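# Set the toppled bottle upright on the tray

## Task

Get the bottle that has fallen over standing upright on the tray so that it stays up on its own with no help from the robot. The task fails if the crate or the tray ends up tilted or shifted from its place, if anything goes off the table, or if whatever the robot is still touching at the end settles by more than about a fingernail's width once released.

## Robot and tools

Robot and frame: two arms, left_arm and right_arm, each with a parallel gripper. Every pose uses one shared scene frame whose origin is on the table top midway between the arms. +x points out over the table, +z points up, and left_arm sits on the +y side. The names are labels, not image sides. Arm bases may be tilted. Mounting plates and the metal frame behind the arms are fixed obstacles; a "too close" message counts a plate and its side of the frame as part of that arm. Reported hand positions can be slightly wrong, more so at long reach.

Gripper: fingers point along the gripper's +z axis and close along its y axis. end_effector_position is the spot between the pads when closed, roughly 2 cm short of the fingertips; closing pushes the tips about 10 mm further along +z.

Row layout (used by both motion tools): one flat list of 16 numbers covering both arms, always all 16 even if one arm is idle. Order: left_arm x, y, z, qw, qx, qy, qz, opening, then right_arm x, y, z, qw, qx, qy, qz, opening. x, y, z are an absolute target position in metres in the scene frame; qw..qz are an absolute target orientation (w first) in the same frame. opening runs from -1 (closed) to +1 (fully open, 0.084 m). A target lying over 0.6 m from an arm's last reported position along any of its gripper axes gets the call refused. To hold an arm still, resend its last reported position and quaternion plus the wanted opening each call; to keep an orientation, repeat the same quaternion rather than copying a drifted reading.

execute_actions: argument actions is a list with zero or one item, plus optional pictures (boolean). Empty list {"actions": []} just reports state. An action {"rows": [[16 numbers], ...], "steps": n} takes 1 to 15 rows and up to 15 steps (default 15) of 1/30 s each; row k drives step k and the final row repeats for leftover steps. A wait {"steps": n} (up to 300) sends nothing and returns once n steps have elapsed since the previous result, counting your reply time. A refused call sends nothing.

move: argument target is one 16-number row (absolute poses as above); speed in m/s, 0.002 to 0.5, default 0.25, with turning capped at twice that in rad/s. Each gripper follows a straight line toward its pose, both finishing together, lasting 0.5 to 10 s (cut off at 10 s). Rotation takes the shorter way. Paths ignore obstacles and the other arm; grippers lag, wander and may exceed speed, especially with a nearly straight arm. The opening is applied at the start. The path starts once the robot is at rest, or after 3 s. The result adds a "move:" line: done, off_target, moving, held or fault, plus limits (paced = sent pose was clipped; held = some steps blocked, after which the arm may jump fast), and each gripper's distance to its pose. If only one arm is named, the other finished fine.

wait: argument seconds, 0 to 10; the scene runs with no new command.

zoom_image: camera (one of cam_head_left, cam_head_right, cam_high, cam_low, cam_left_wrist, cam_right_wrist) and region [x0, y0, x1, y1] in pixels of that 672x504 image, top-left origin, at most 504 by 504.

finished_scene: argument scene, the current scene's number.

Control behaviour: each step the commanded pose is clipped to within 70 mm and 16 degrees of the measured pose, then damped inverse kinematics follows it, favouring position over orientation. Elbows never fully straighten. Joints move at most 3.14 rad/s, reaching that in 0.16 s. After an action ends an arm only continues to its last clipped pose, so check the result and send the remainder. Simulation keeps running while you reply.

Results: a state line per arm with position, quaternion and linear/angular velocities; grip_measured (finger opening on the command scale); a "Hand target" line with the pose now being tracked; "pose unreachable" when a clearance check altered or blocked an arm; HELD on steps not sent. Pictures come from all six cameras; calibration (K, D, T_world_to_cam) is given but may be off by a few degrees or millimetres.

Gripping: to hold something, command an opening clearly under grip_measured; the gap sets squeeze force, up to about 24 N per pad for items up to about 6 cm wide. Sending grip_measured itself gives only a light hold; wider items may slip. Fast closing can squeeze extra hard.

Avoid: arms striking or pressing each other; fast or deep pushes into contact (faster and further past contact hits harder); knocking items off the table; tilting or shifting the crate or tray; drops and slams. A brief tug on held parts or a nudge to loose objects can occur. Torque faults (load limits N m: waist 46, shoulder 46, upper arm roll 27.6, elbow 27.6, forearm roll 27.6, wrist pitch 18.4, wrist roll 18.4, held weight included) stop the arm, back the joint off, freeze it 10 s and drop the rest of the call. Holding loads heats motors: MOTOR HOT from 65 °C, and at 80 °C an OVER-TEMPERATURE FAULT brakes that arm until cool.

Each tool is called after ">>>" in YAML: its name, and indented under it one key for each argument.

## Session

>>> execute_actions:
  actions: []

Scene clock: 0.00 s of 5100.00 s.
left_arm: end_effector_position=(+0.3729, +0.7028, +0.1210) grip_measured=+1.00 end_effector_quat_wxyz=(-0.301, +0.403, +0.845, -0.181) end_effector_velocity=(+0.000, -0.001, -0.000) end_effector_angular_velocity=(-0.002, +0.000, -0.002) | right_arm: end_effector_position=(+0.0342, -0.6400, +0.2153) grip_measured=+1.00 end_effector_quat_wxyz=(+0.227, +0.900, -0.036, +0.370) end_effector_velocity=(+0.000, +0.000, -0.000) end_effector_angular_velocity=(-0.000, +0.001, +0.001)
Joint positions: left_arm=[ 0.906  0.211 -0.139  1.506  0.485  1.45  -1.736  0.084] | right_arm=[-1.242 -1.53  -1.424  0.093 -0.129  0.766 -2.076  0.084]
Joint velocities: left_arm=[-0.001  0.001 -0.     0.     0.     0.     0.001 -0.   ] | right_arm=[ 0.001  0.     0.    -0.    -0.001 -0.    -0.001  0.   ]
Hand target (left_arm): +0.373, +0.703, +0.121; -0.301, +0.403, +0.845, -0.181
Hand target (right_arm): +0.034, -0.640, +0.215; +0.227, +0.900, -0.036, +0.370

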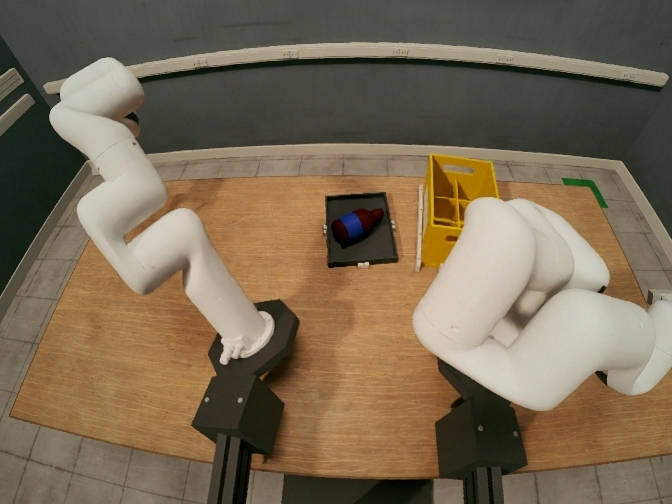

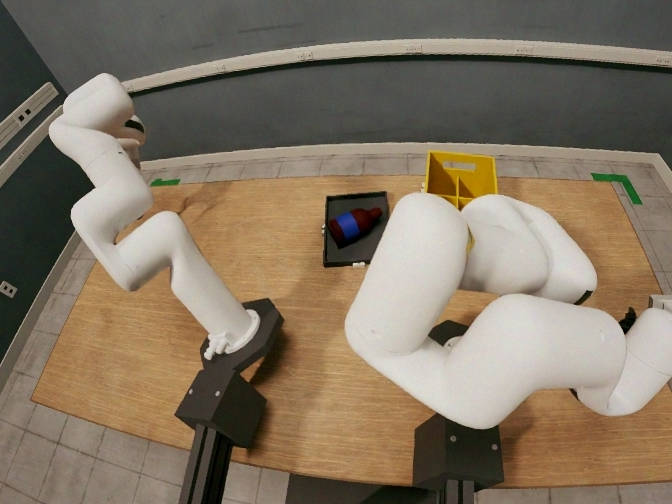

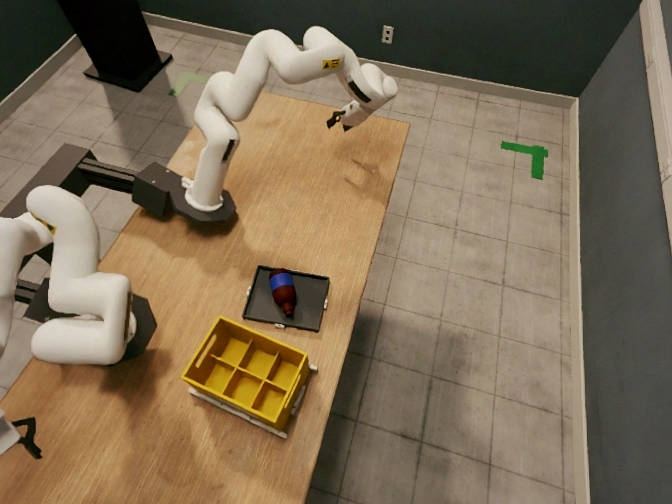

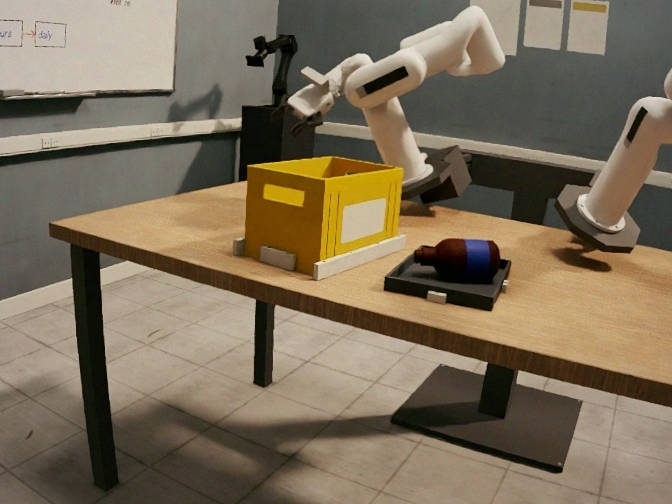

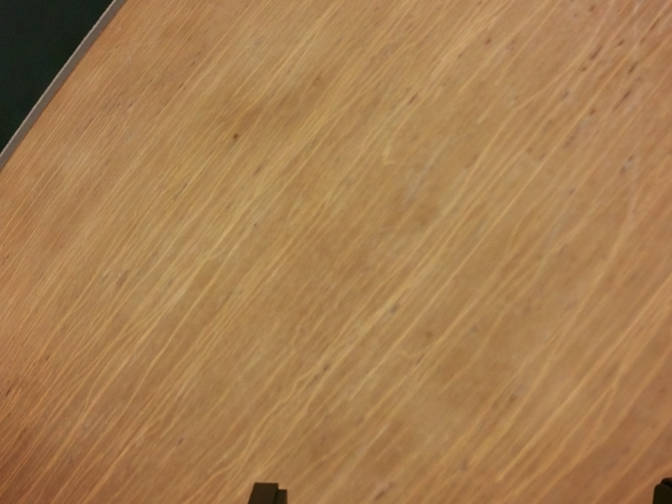

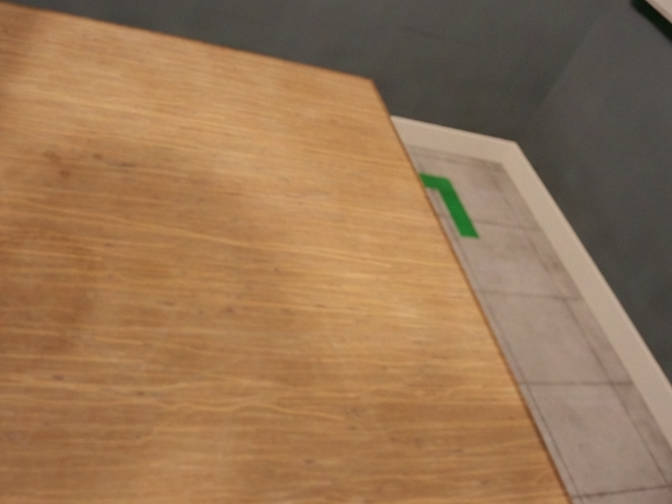

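>>> zoom_image:
  camera: "cam_head_left"
  region: [300, 170, 440, 280]

>>> zoom_image:
  camera: "cam_high"
  region: [220, 250, 360, 350]

Region (300, 170, 440, 280) of cam_head_left's 672x504 image, scaled by 3.600, with more detail than that image has; it fills the top 396 rows of this view, and the rest is white.

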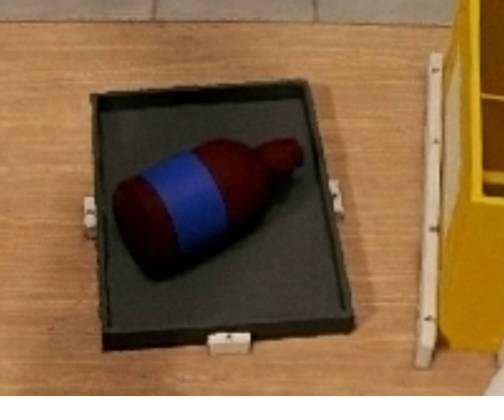

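Region (220, 250, 360, 350) of cam_high's 672x504 image, scaled by 3.600, with more detail than that image has; it fills the top 360 rows of this view, and the rest is white.

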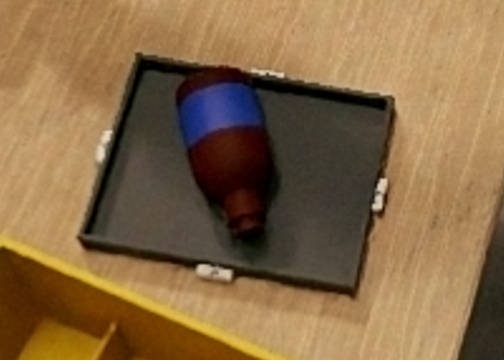

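>>> move:
  target: [0.375,0.0,0.25,0,0.467,0.884,0,1,0.0342,-0.64,0.2153,0.227,0.9,-0.036,0.37,1]

Scene clock: 8.97 s of 5100.00 s.
left_arm: end_effector_position=(+0.3718, +0.0008, +0.2518) grip_measured=+1.00 end_effector_quat_wxyz=(-0.000, +0.467, +0.884, +0.001) end_effector_velocity=(-0.001, -0.004, +0.001) end_effector_angular_velocity=(+0.004, -0.001, -0.005) | right_arm: end_effector_position=(+0.0342, -0.6400, +0.2153) grip_measured=+1.00 end_effector_quat_wxyz=(+0.227, +0.900, -0.036, +0.370) end_effector_velocity=(+0.000, +0.000, -0.000) end_effector_angular_velocity=(-0.001, +0.001, +0.002)
Joint positions: left_arm=[ 0.607 -0.449 -1.478  0.818  0.044  0.945 -3.076  0.084] | right_arm=[-1.242 -1.53  -1.425  0.093 -0.128  0.767 -2.076  0.084]
Joint velocities: left_arm=[ 0.018 -0.001 -0.025  0.012  0.001  0.007 -0.004 -0.   ] | right_arm=[ 0.    -0.001  0.    -0.001 -0.001  0.    -0.    -0.   ]
Hand target (left_arm): +0.372, +0.000, +0.252; -0.000, +0.467, +0.884, +0.001
Hand target (right_arm): +0.034, -0.640, +0.215; +0.227, +0.900, -0.036, +0.370
Off the commanded pose (left_arm): 0.004 m, 0 deg.
Off the commanded pose (right_arm): 0.000 m, 0 deg.
After step 90, 2.60 s passed at rest.
move: off_target (left_arm)
camera_calibration (this result's frames):
cam_left_wrist: T_world_to_cam=[[0.825239, 0.564722, 0.00836047, -0.27744], [0.564616, -0.825263, 0.01223, -0.149823], [0.0138062, -0.00537223, -0.99989, 0.376925], [0, 0, 0, 1]] pos_world=[0.308343, 0.035058, 0.381035]
cam_right_wrist: T_world_to_cam=[[-0.229225, -0.902292, 0.365136, -0.609135], [-0.705561, -0.104398, -0.700917, 0.181143], [0.670551, -0.418294, -0.612692, -0.0316305], [0, 0, 0, 1]] pos_world=[0.00938799, -0.543938, 0.330003]

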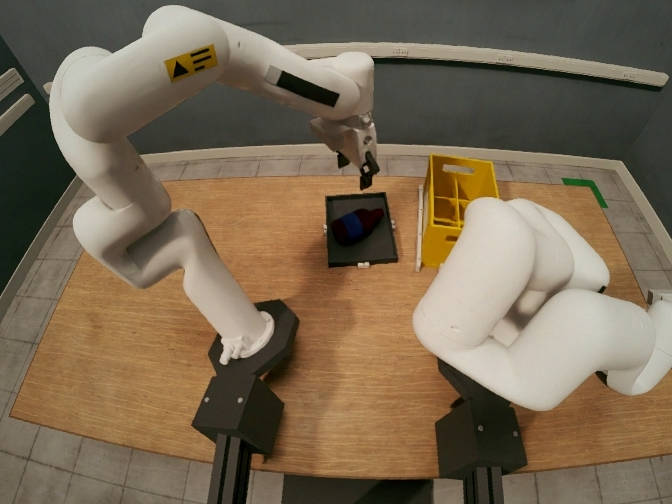

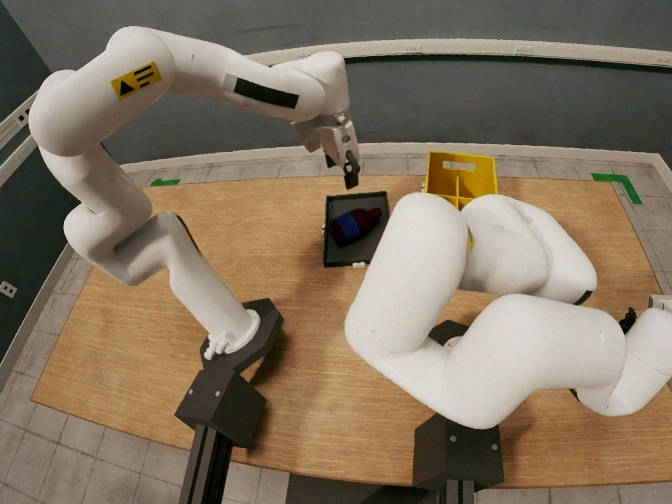

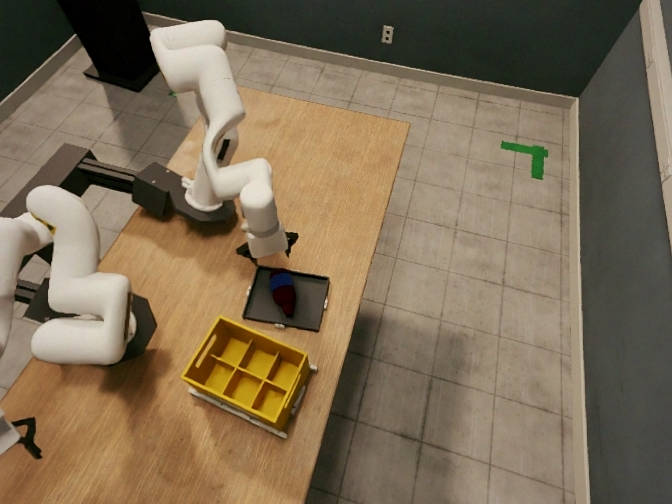

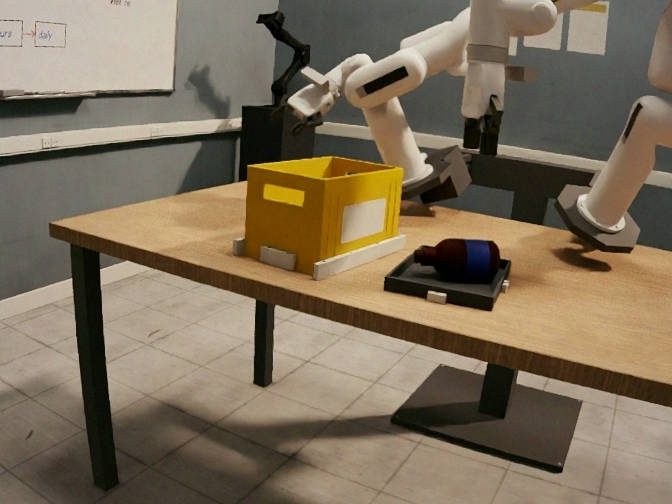

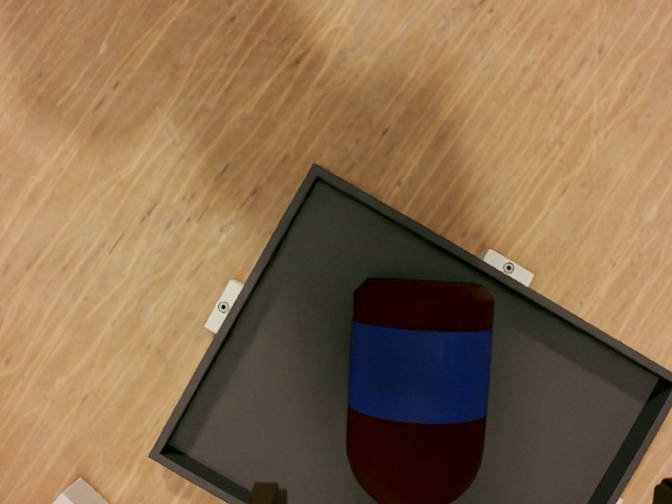

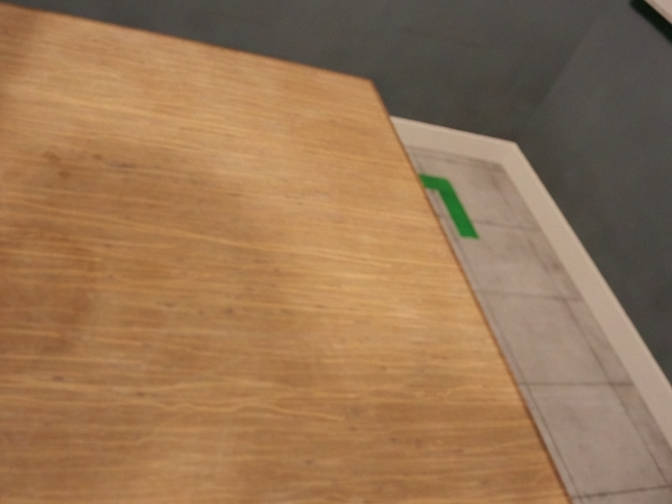

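>>> move:
  target: [0.431,-0.068,0.2,0,0.486,0.874,0,1,0.0342,-0.64,0.2153,0.227,0.9,-0.036,0.37,1]

Scene clock: 13.87 s of 5100.00 s.
left_arm: end_effector_position=(+0.4308, -0.0682, +0.2010) grip_measured=+1.00 end_effector_quat_wxyz=(+0.001, +0.486, +0.874, -0.001) end_effector_velocity=(-0.000, -0.001, -0.002) end_effector_angular_velocity=(+0.006, +0.005, -0.001) | right_arm: end_effector_position=(+0.0342, -0.6400, +0.2153) grip_measured=+1.00 end_effector_quat_wxyz=(+0.227, +0.900, -0.036, +0.370) end_effector_velocity=(+0.000, -0.000, +0.000) end_effector_angular_velocity=(-0.001, -0.000, +0.001)
Joint positions: left_arm=[ 1.256 -0.636 -2.016  1.091 -0.11   0.861 -2.917  0.084] | right_arm=[-1.242 -1.53  -1.425  0.093 -0.128  0.767 -2.076  0.084]
Joint velocities: left_arm=[ 0.01  -0.007 -0.008  0.008 -0.004  0.008  0.002 -0.   ] | right_arm=[ 0.    -0.001 -0.001  0.    -0.001  0.    -0.     0.   ]
Hand target (left_arm): +0.431, -0.068, +0.201; +0.000, +0.486, +0.874, -0.000
Hand target (right_arm): +0.034, -0.640, +0.215; +0.227, +0.900, -0.036, +0.370
Off the commanded pose (left_arm): 0.001 m, 0 deg.
Off the commanded pose (right_arm): 0.000 m, 0 deg.
After step 90, 0.90 s passed at rest.
move: done
camera_calibration (this result's frames):
cam_left_wrist: T_world_to_cam=[[0.84861, 0.528976, 0.00678444, -0.298971], [0.528839, -0.848585, 0.0152497, -0.226235], [0.0138239, -0.00935315, -0.999861, 0.324636], [0, 0, 0, 1]] pos_world=[0.368864, -0.0307954, 0.330069]
cam_right_wrist: T_world_to_cam=[[-0.229226, -0.902294, 0.365132, -0.609134], [-0.705562, -0.104393, -0.700917, 0.181145], [0.67055, -0.418292, -0.612694, -0.0316291], [0, 0, 0, 1]] pos_world=[0.009388, -0.543938, 0.330003]

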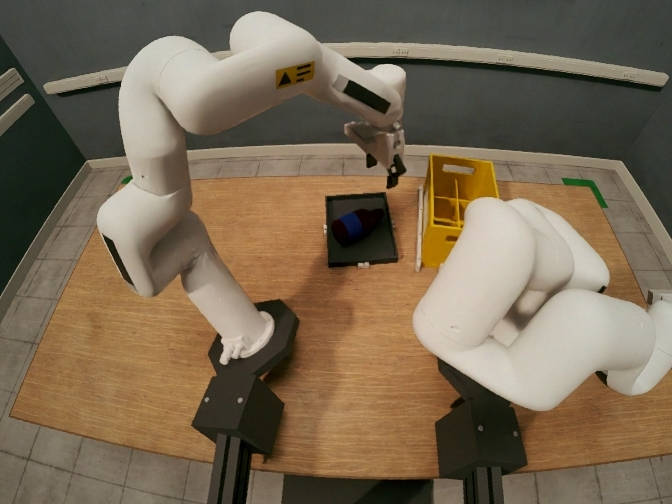

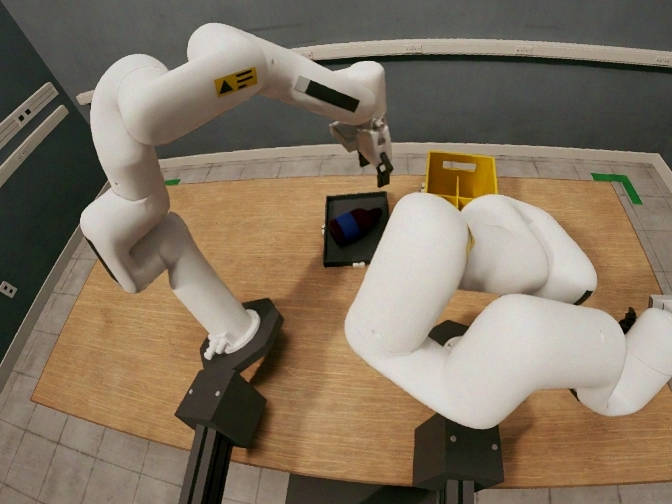

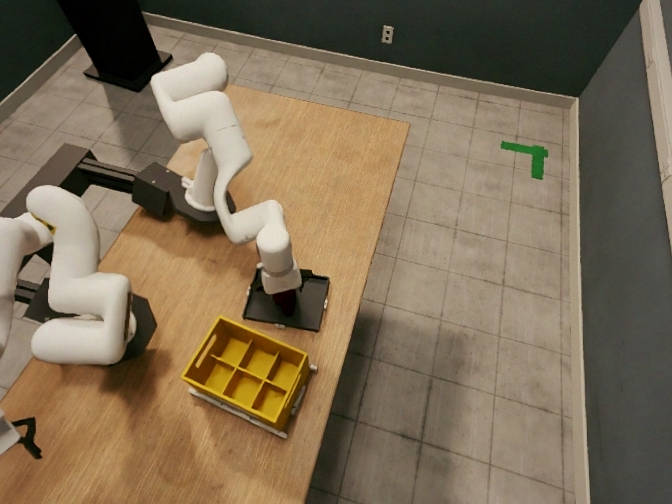

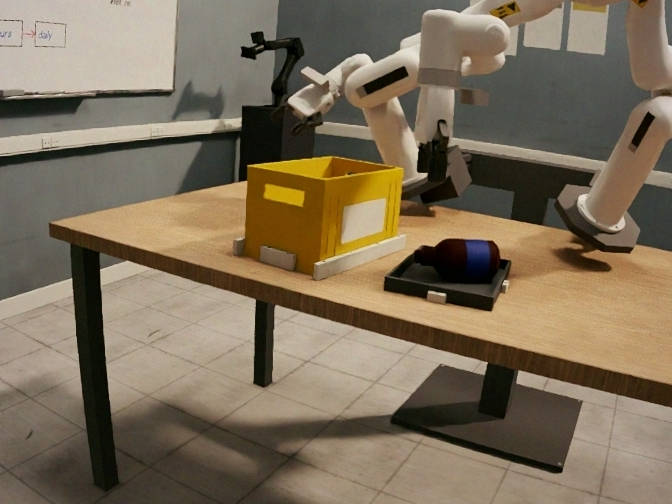

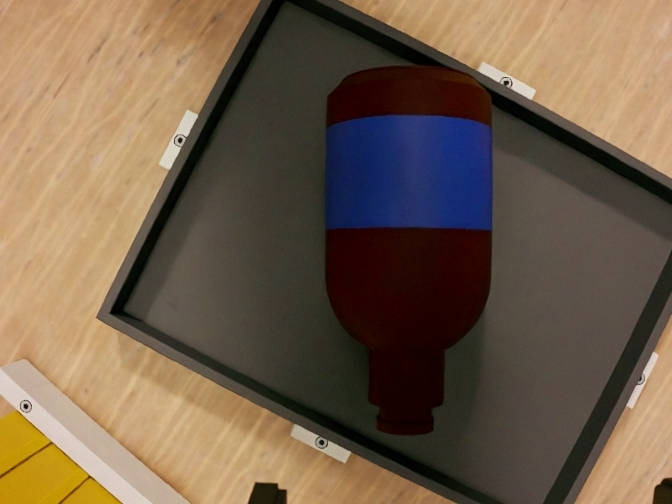

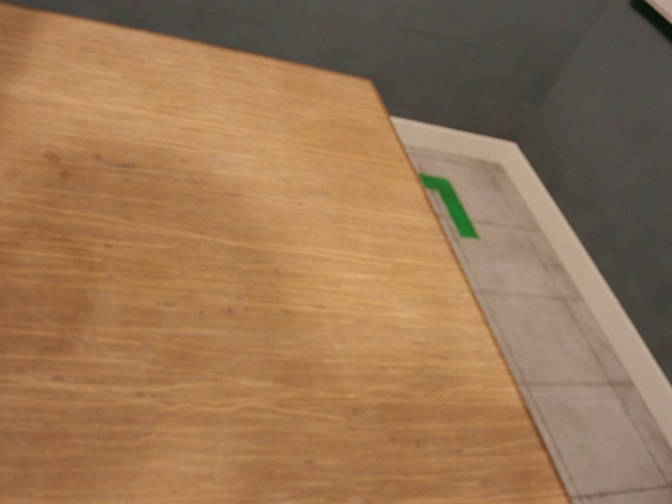

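>>> move:
  target: [0.429,-0.0645,0.048,0,0.486,0.874,0,0.3,0.0342,-0.64,0.2153,0.227,0.9,-0.036,0.37,1]
  speed: 0.1

>>> move:
  target: [0.429,-0.0645,0.048,0,0.486,0.874,0,-1,0.0342,-0.64,0.2153,0.227,0.9,-0.036,0.37,1]

Scene clock: 17.60 s of 5100.00 s.
left_arm: end_effector_position=(+0.4292, -0.0651, +0.0489) grip_measured=+0.29 end_effector_quat_wxyz=(+0.000, +0.486, +0.874, -0.000) end_effector_velocity=(-0.001, +0.001, -0.002) end_effector_angular_velocity=(+0.001, +0.002, -0.001) | right_arm: end_effector_position=(+0.0342, -0.6400, +0.2153) grip_measured=+1.00 end_effector_quat_wxyz=(+0.227, +0.900, -0.036, +0.370) end_effector_velocity=(+0.000, +0.000, +0.000) end_effector_angular_velocity=(-0.001, +0.000, +0.001)
Joint positions: left_arm=[ 1.585 -0.868 -2.291  1.037 -0.281  0.501 -2.795  0.056] | right_arm=[-1.242 -1.53  -1.425  0.093 -0.128  0.767 -2.076  0.084]
Joint velocities: left_arm=[ 0.004 -0.002 -0.003 -0.001 -0.001 -0.002  0.002  0.   ] | right_arm=[-0.    -0.001 -0.    -0.    -0.     0.    -0.001 -0.   ]
Hand target (left_arm): +0.429, -0.065, +0.048; +0.000, +0.486, +0.874, -0.000
Hand target (right_arm): +0.034, -0.640, +0.215; +0.227, +0.900, -0.036, +0.370
Off the commanded pose (left_arm): 0.001 m, 0 deg.
Off the commanded pose (right_arm): 0.000 m, 0 deg.
move: done
camera_calibration (this result's frames):
cam_left_wrist: T_world_to_cam=[[0.848946, 0.528435, 0.00683233, -0.298357], [0.528304, -0.848927, 0.0147721, -0.220236], [0.0136063, -0.00893121, -0.999868, 0.172691], [0, 0, 0, 1]] pos_world=[0.367291, -0.0277599, 0.17796]
cam_right_wrist: T_world_to_cam=[[-0.229226, -0.902294, 0.365132, -0.609134], [-0.705562, -0.104394, -0.700917, 0.181145], [0.67055, -0.418292, -0.612695, -0.031629], [0, 0, 0, 1]] pos_world=[0.009388, -0.543938, 0.330003]

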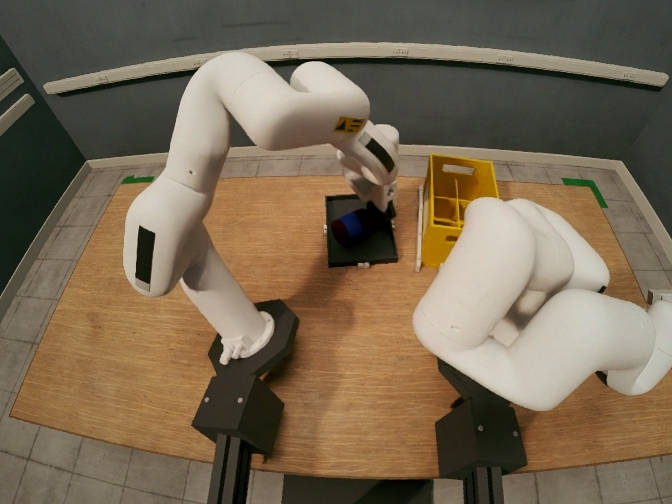

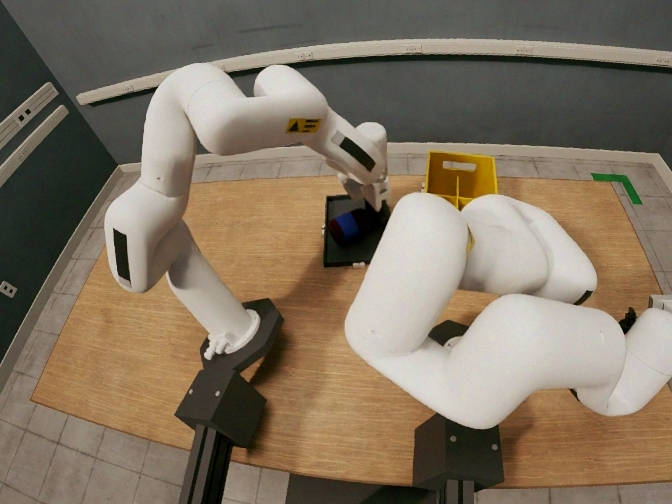

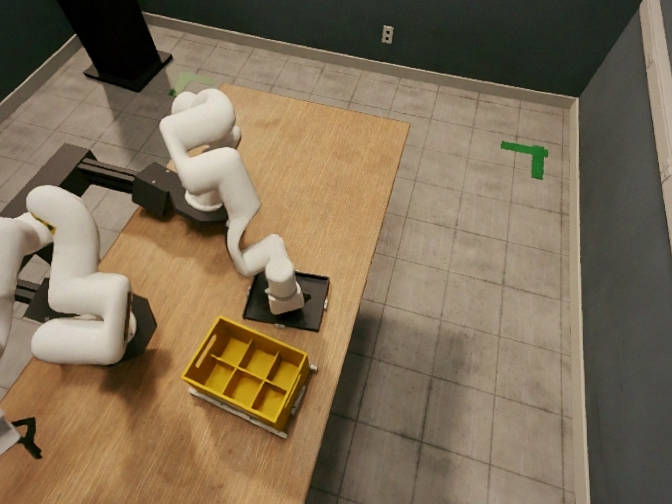

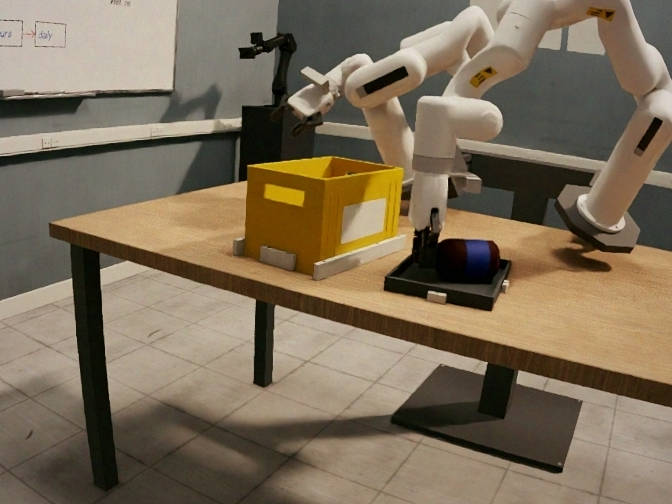

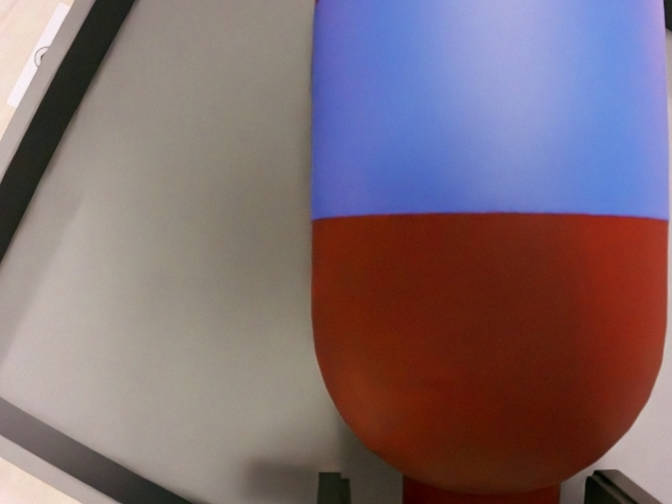

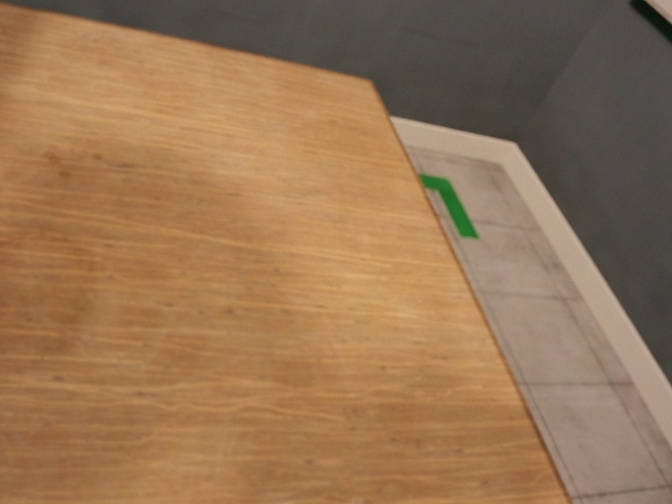

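Scene clock: 18.30 s of 5100.00 s.
left_arm: end_effector_position=(+0.4292, -0.0650, +0.0484) grip_measured=-0.24 end_effector_quat_wxyz=(+0.001, +0.486, +0.874, -0.000) end_effector_velocity=(-0.000, +0.002, -0.001) end_effector_angular_velocity=(+0.004, +0.002, +0.001) | right_arm: end_effector_position=(+0.0342, -0.6400, +0.2153) grip_measured=+1.00 end_effector_quat_wxyz=(+0.227, +0.900, -0.036, +0.370) end_effector_velocity=(+0.000, -0.000, +0.000) end_effector_angular_velocity=(-0.000, -0.001, +0.000)
Joint positions: left_arm=[ 1.586 -0.869 -2.292  1.037 -0.281  0.5   -2.795  0.033] | right_arm=[-1.242 -1.53  -1.425  0.093 -0.128  0.767 -2.076  0.084]
Joint velocities: left_arm=[ 0.002 -0.001  0.001 -0.001  0.001  0.002 -0.     0.   ] | right_arm=[ 0.001 -0.001 -0.    -0.     0.    -0.     0.     0.   ]
Hand target (left_arm): +0.429, -0.065, +0.048; -0.000, +0.486, +0.874, -0.000
Hand target (right_arm): +0.034, -0.640, +0.215; +0.227, +0.900, -0.036, +0.370
Off the commanded pose (left_arm): 0.001 m, 0 deg.
Off the commanded pose (right_arm): 0.000 m, 0 deg.
move: done
camera_calibration (this result's frames):
cam_left_wrist: T_world_to_cam=[[0.849137, 0.528125, 0.00716733, -0.298512], [0.52799, -0.849121, 0.0148164, -0.220016], [0.0139108, -0.00879686, -0.999865, 0.172102], [0, 0, 0, 1]] pos_world=[0.36725, -0.0276549, 0.177478]
cam_right_wrist: T_world_to_cam=[[-0.229227, -0.902294, 0.365132, -0.609134], [-0.705562, -0.104393, -0.700917, 0.181145], [0.67055, -0.418292, -0.612695, -0.0316291], [0, 0, 0, 1]] pos_world=[0.00938796, -0.543938, 0.330003]

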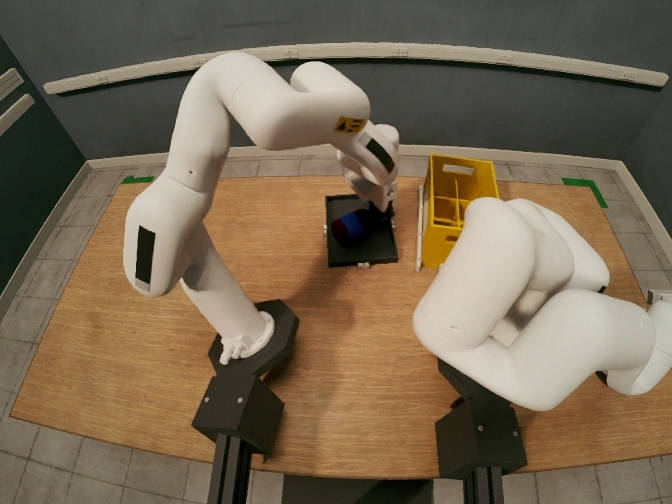

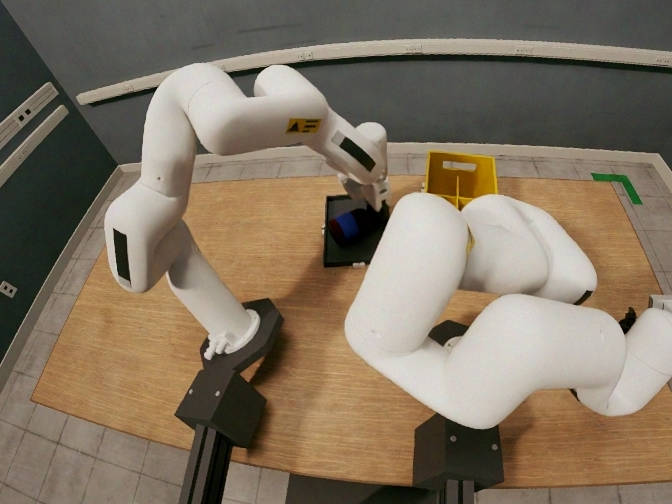

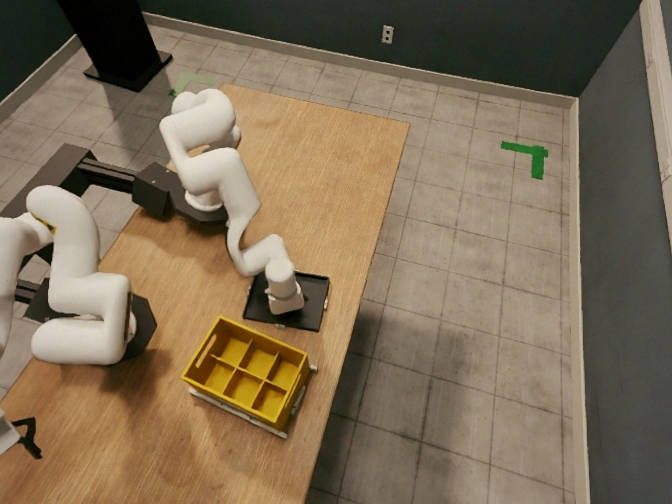

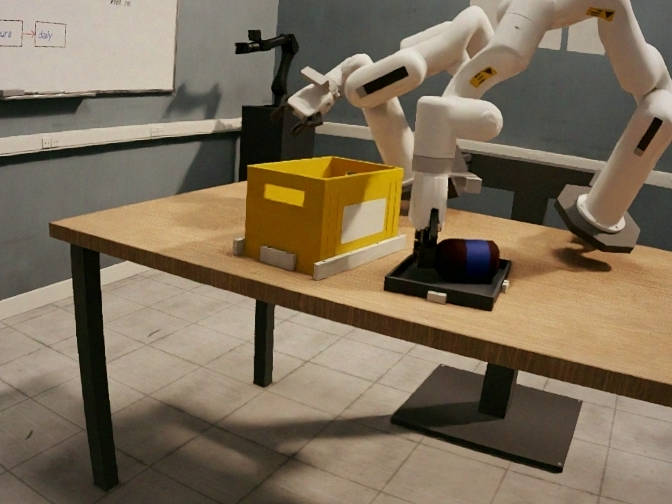

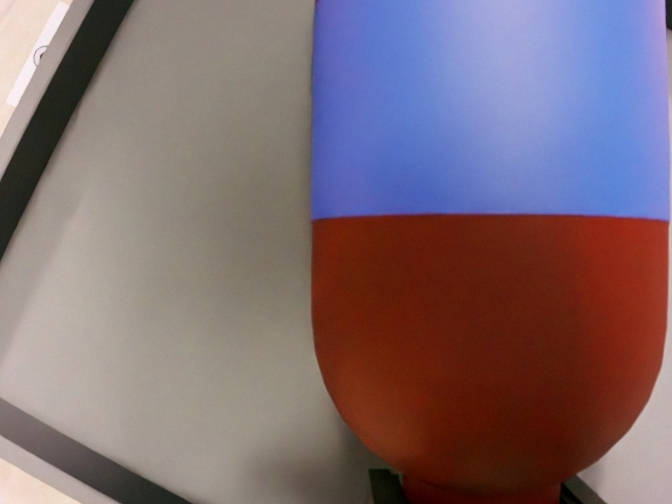

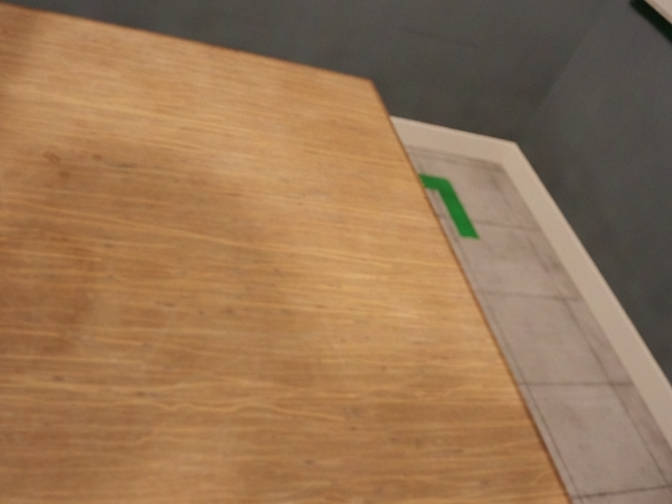

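>>> move:
  target: [0.425,-0.058,0.158,0.335,0.449,0.808,-0.186,-1,0.0342,-0.64,0.2153,0.227,0.9,-0.036,0.37,1]
  speed: 0.15

>>> move:
  target: [0.40,-0.015,0.175,0.618,0.344,0.618,-0.344,-1,0.0342,-0.64,0.2153,0.227,0.9,-0.036,0.37,1]
  speed: 0.15

Scene clock: 23.80 s of 5100.00 s.
left_arm: end_effector_position=(+0.4246, -0.0582, +0.1592) grip_measured=-0.24 end_effector_quat_wxyz=(+0.336, +0.449, +0.807, -0.186) end_effector_velocity=(-0.000, -0.000, +0.001) end_effector_angular_velocity=(-0.005, -0.002, -0.001) | right_arm: end_effector_position=(+0.0342, -0.6400, +0.2153) grip_measured=+1.00 end_effector_quat_wxyz=(+0.227, +0.900, -0.036, +0.370) end_effector_velocity=(+0.001, +0.000, -0.000) end_effector_angular_velocity=(-0.001, +0.001, +0.003)
Joint positions: left_arm=[ 1.821 -0.379 -2.542  0.443 -0.077 -0.608 -2.727  0.033] | right_arm=[-1.242 -1.53  -1.425  0.093 -0.128  0.767 -2.076  0.084]
Joint velocities: left_arm=[ 0.006  0.    -0.003 -0.002  0.008 -0.007 -0.004 -0.   ] | right_arm=[ 0.    -0.     0.    -0.001 -0.001 -0.    -0.002 -0.   ]
Hand target (left_arm): +0.425, -0.058, +0.159; +0.336, +0.449, +0.807, -0.186
Hand target (right_arm): +0.034, -0.640, +0.215; +0.227, +0.900, -0.036, +0.370
Off the commanded pose (left_arm): 0.001 m, 0 deg.
Off the commanded pose (right_arm): 0.000 m, 0 deg.
move: done
camera_calibration (this result's frames):
cam_left_wrist: T_world_to_cam=[[0.845943, 0.533236, 0.00624156, -0.297271], [0.367225, -0.590985, 0.718249, -0.242129], [0.386685, -0.605306, -0.695758, 0.0416283], [0, 0, 0, 1]] pos_world=[0.324293, 0.0406189, 0.204727]
cam_right_wrist: T_world_to_cam=[[-0.229226, -0.902294, 0.365132, -0.609134], [-0.705562, -0.104393, -0.700916, 0.181145], [0.67055, -0.418292, -0.612695, -0.031629], [0, 0, 0, 1]] pos_world=[0.00938803, -0.543938, 0.330003]

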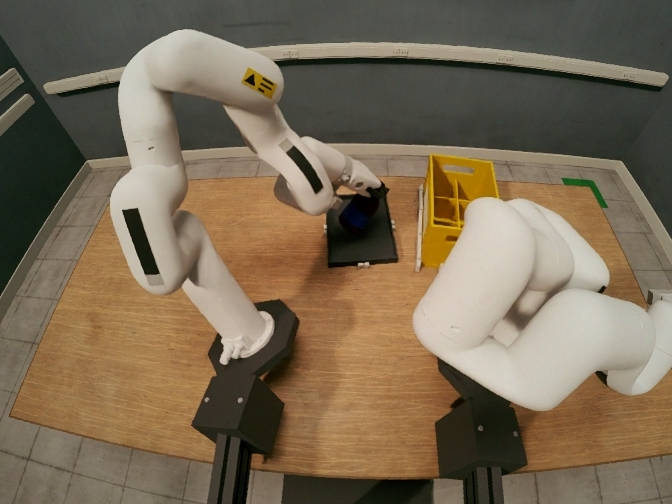

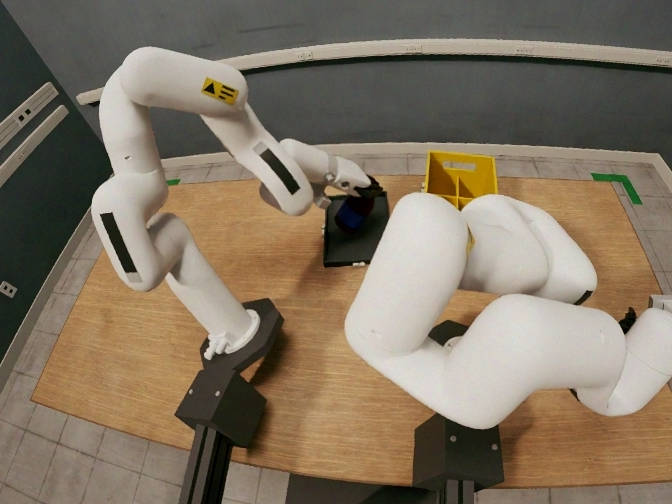

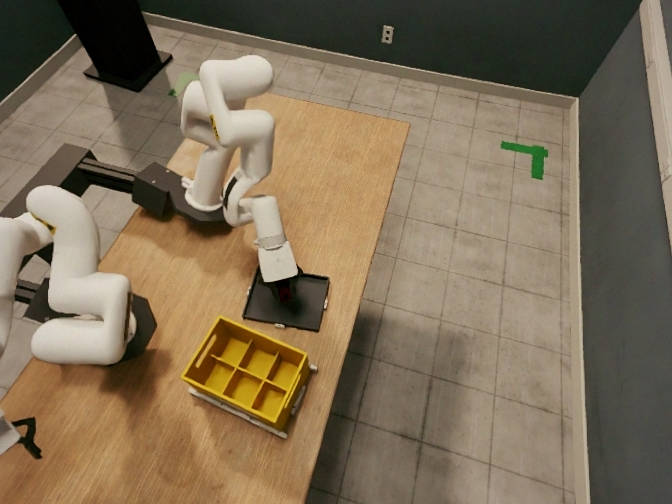

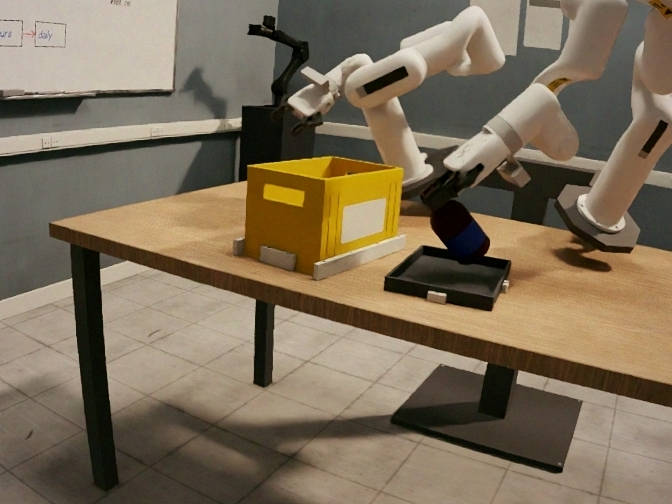

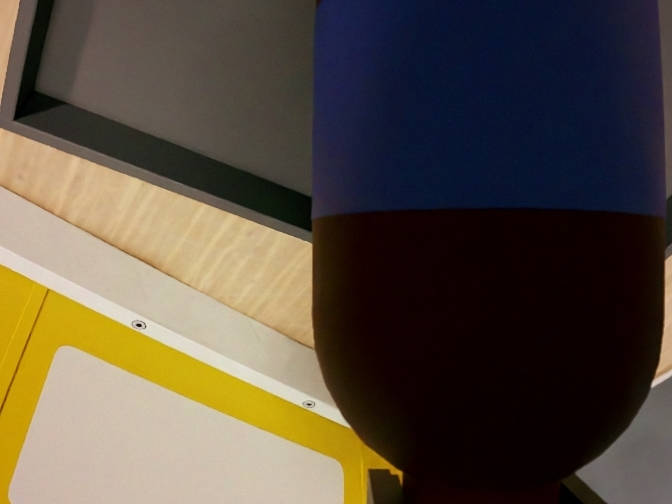

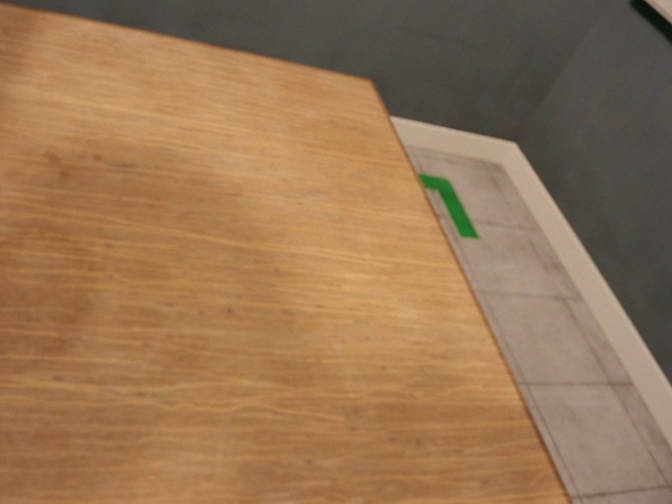

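Scene clock: 26.93 s of 5100.00 s.
left_arm: end_effector_position=(+0.4010, -0.0140, +0.1761) grip_measured=-0.24 end_effector_quat_wxyz=(+0.619, +0.343, +0.618, -0.343) end_effector_velocity=(-0.001, -0.001, +0.001) end_effector_angular_velocity=(-0.007, -0.008, +0.004) | right_arm: end_effector_position=(+0.0342, -0.6400, +0.2153) grip_measured=+1.00 end_effector_quat_wxyz=(+0.227, +0.900, -0.036, +0.370) end_effector_velocity=(+0.000, +0.000, -0.000) end_effector_angular_velocity=(-0.000, +0.001, +0.001)
Joint positions: left_arm=[ 2.998 -0.935 -3.254  0.512  0.714 -1.696 -2.327  0.033] | right_arm=[-1.242 -1.53  -1.425  0.093 -0.128  0.767 -2.076  0.084]
Joint velocities: left_arm=[ 0.026 -0.014 -0.027  0.003  0.009  0.     0.028 -0.   ] | right_arm=[ 0.    -0.    -0.    -0.    -0.001 -0.     0.    -0.   ]
Hand target (left_arm): +0.401, -0.014, +0.176; +0.619, +0.342, +0.618, -0.343
Hand target (right_arm): +0.034, -0.640, +0.215; +0.227, +0.900, -0.036, +0.370
Off the commanded pose (left_arm): 0.002 m, 0 deg.
Off the commanded pose (right_arm): 0.000 m, 0 deg.
joint sent to its limit (left arm) — the command would take joint 6 (wrist pitch) past its lower limit, so that joint was sent only as far as its limit.
move: done
camera_calibration (this result's frames):
cam_left_wrist: T_world_to_cam=[[0.84425, 0.535949, -0.000894303, -0.29898], [-0.00719587, 0.0130037, 0.99989, -0.110535], [0.535901, -0.84415, 0.014835, -0.0991197], [0, 0, 0, 1]] pos_world=[0.304737, 0.0780037, 0.111725]
cam_right_wrist: T_world_to_cam=[[-0.229226, -0.902294, 0.365132, -0.609134], [-0.705562, -0.104394, -0.700916, 0.181145], [0.67055, -0.418292, -0.612695, -0.031629], [0, 0, 0, 1]] pos_world=[0.00938807, -0.543938, 0.330003]

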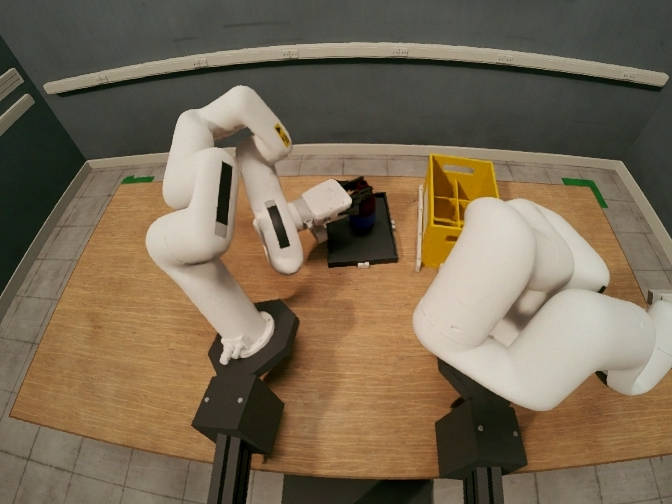

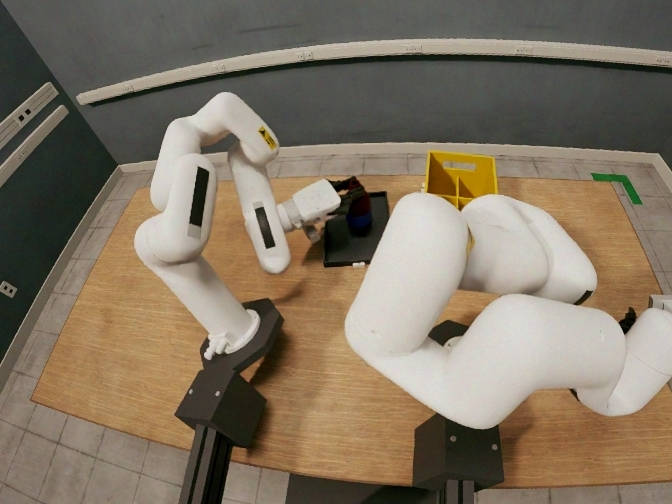

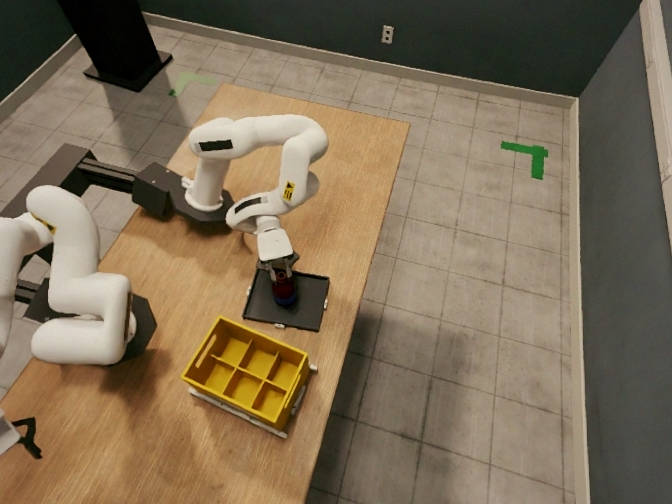

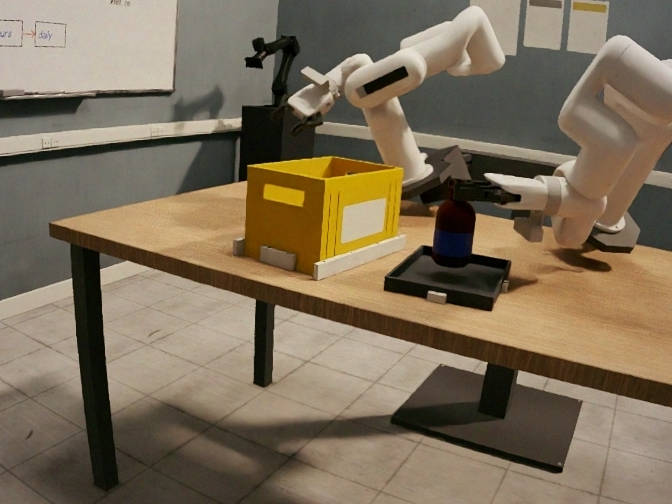

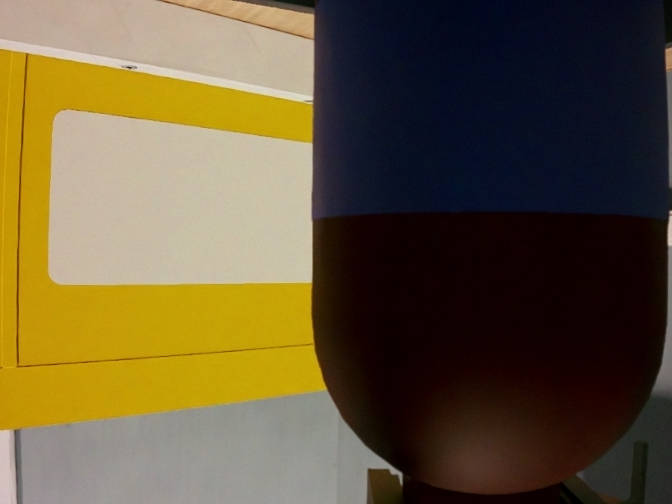

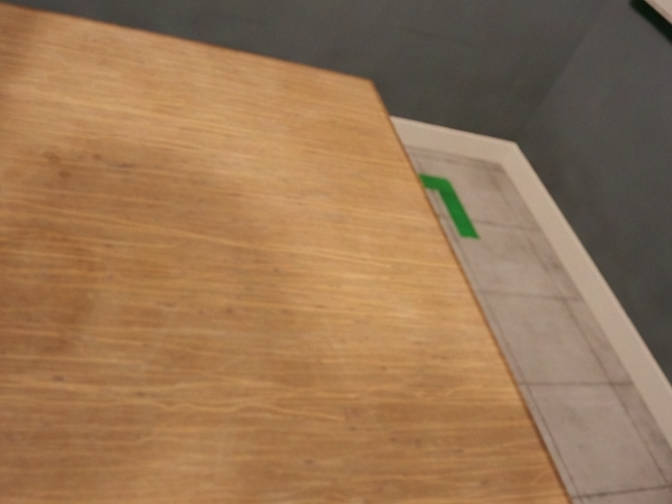

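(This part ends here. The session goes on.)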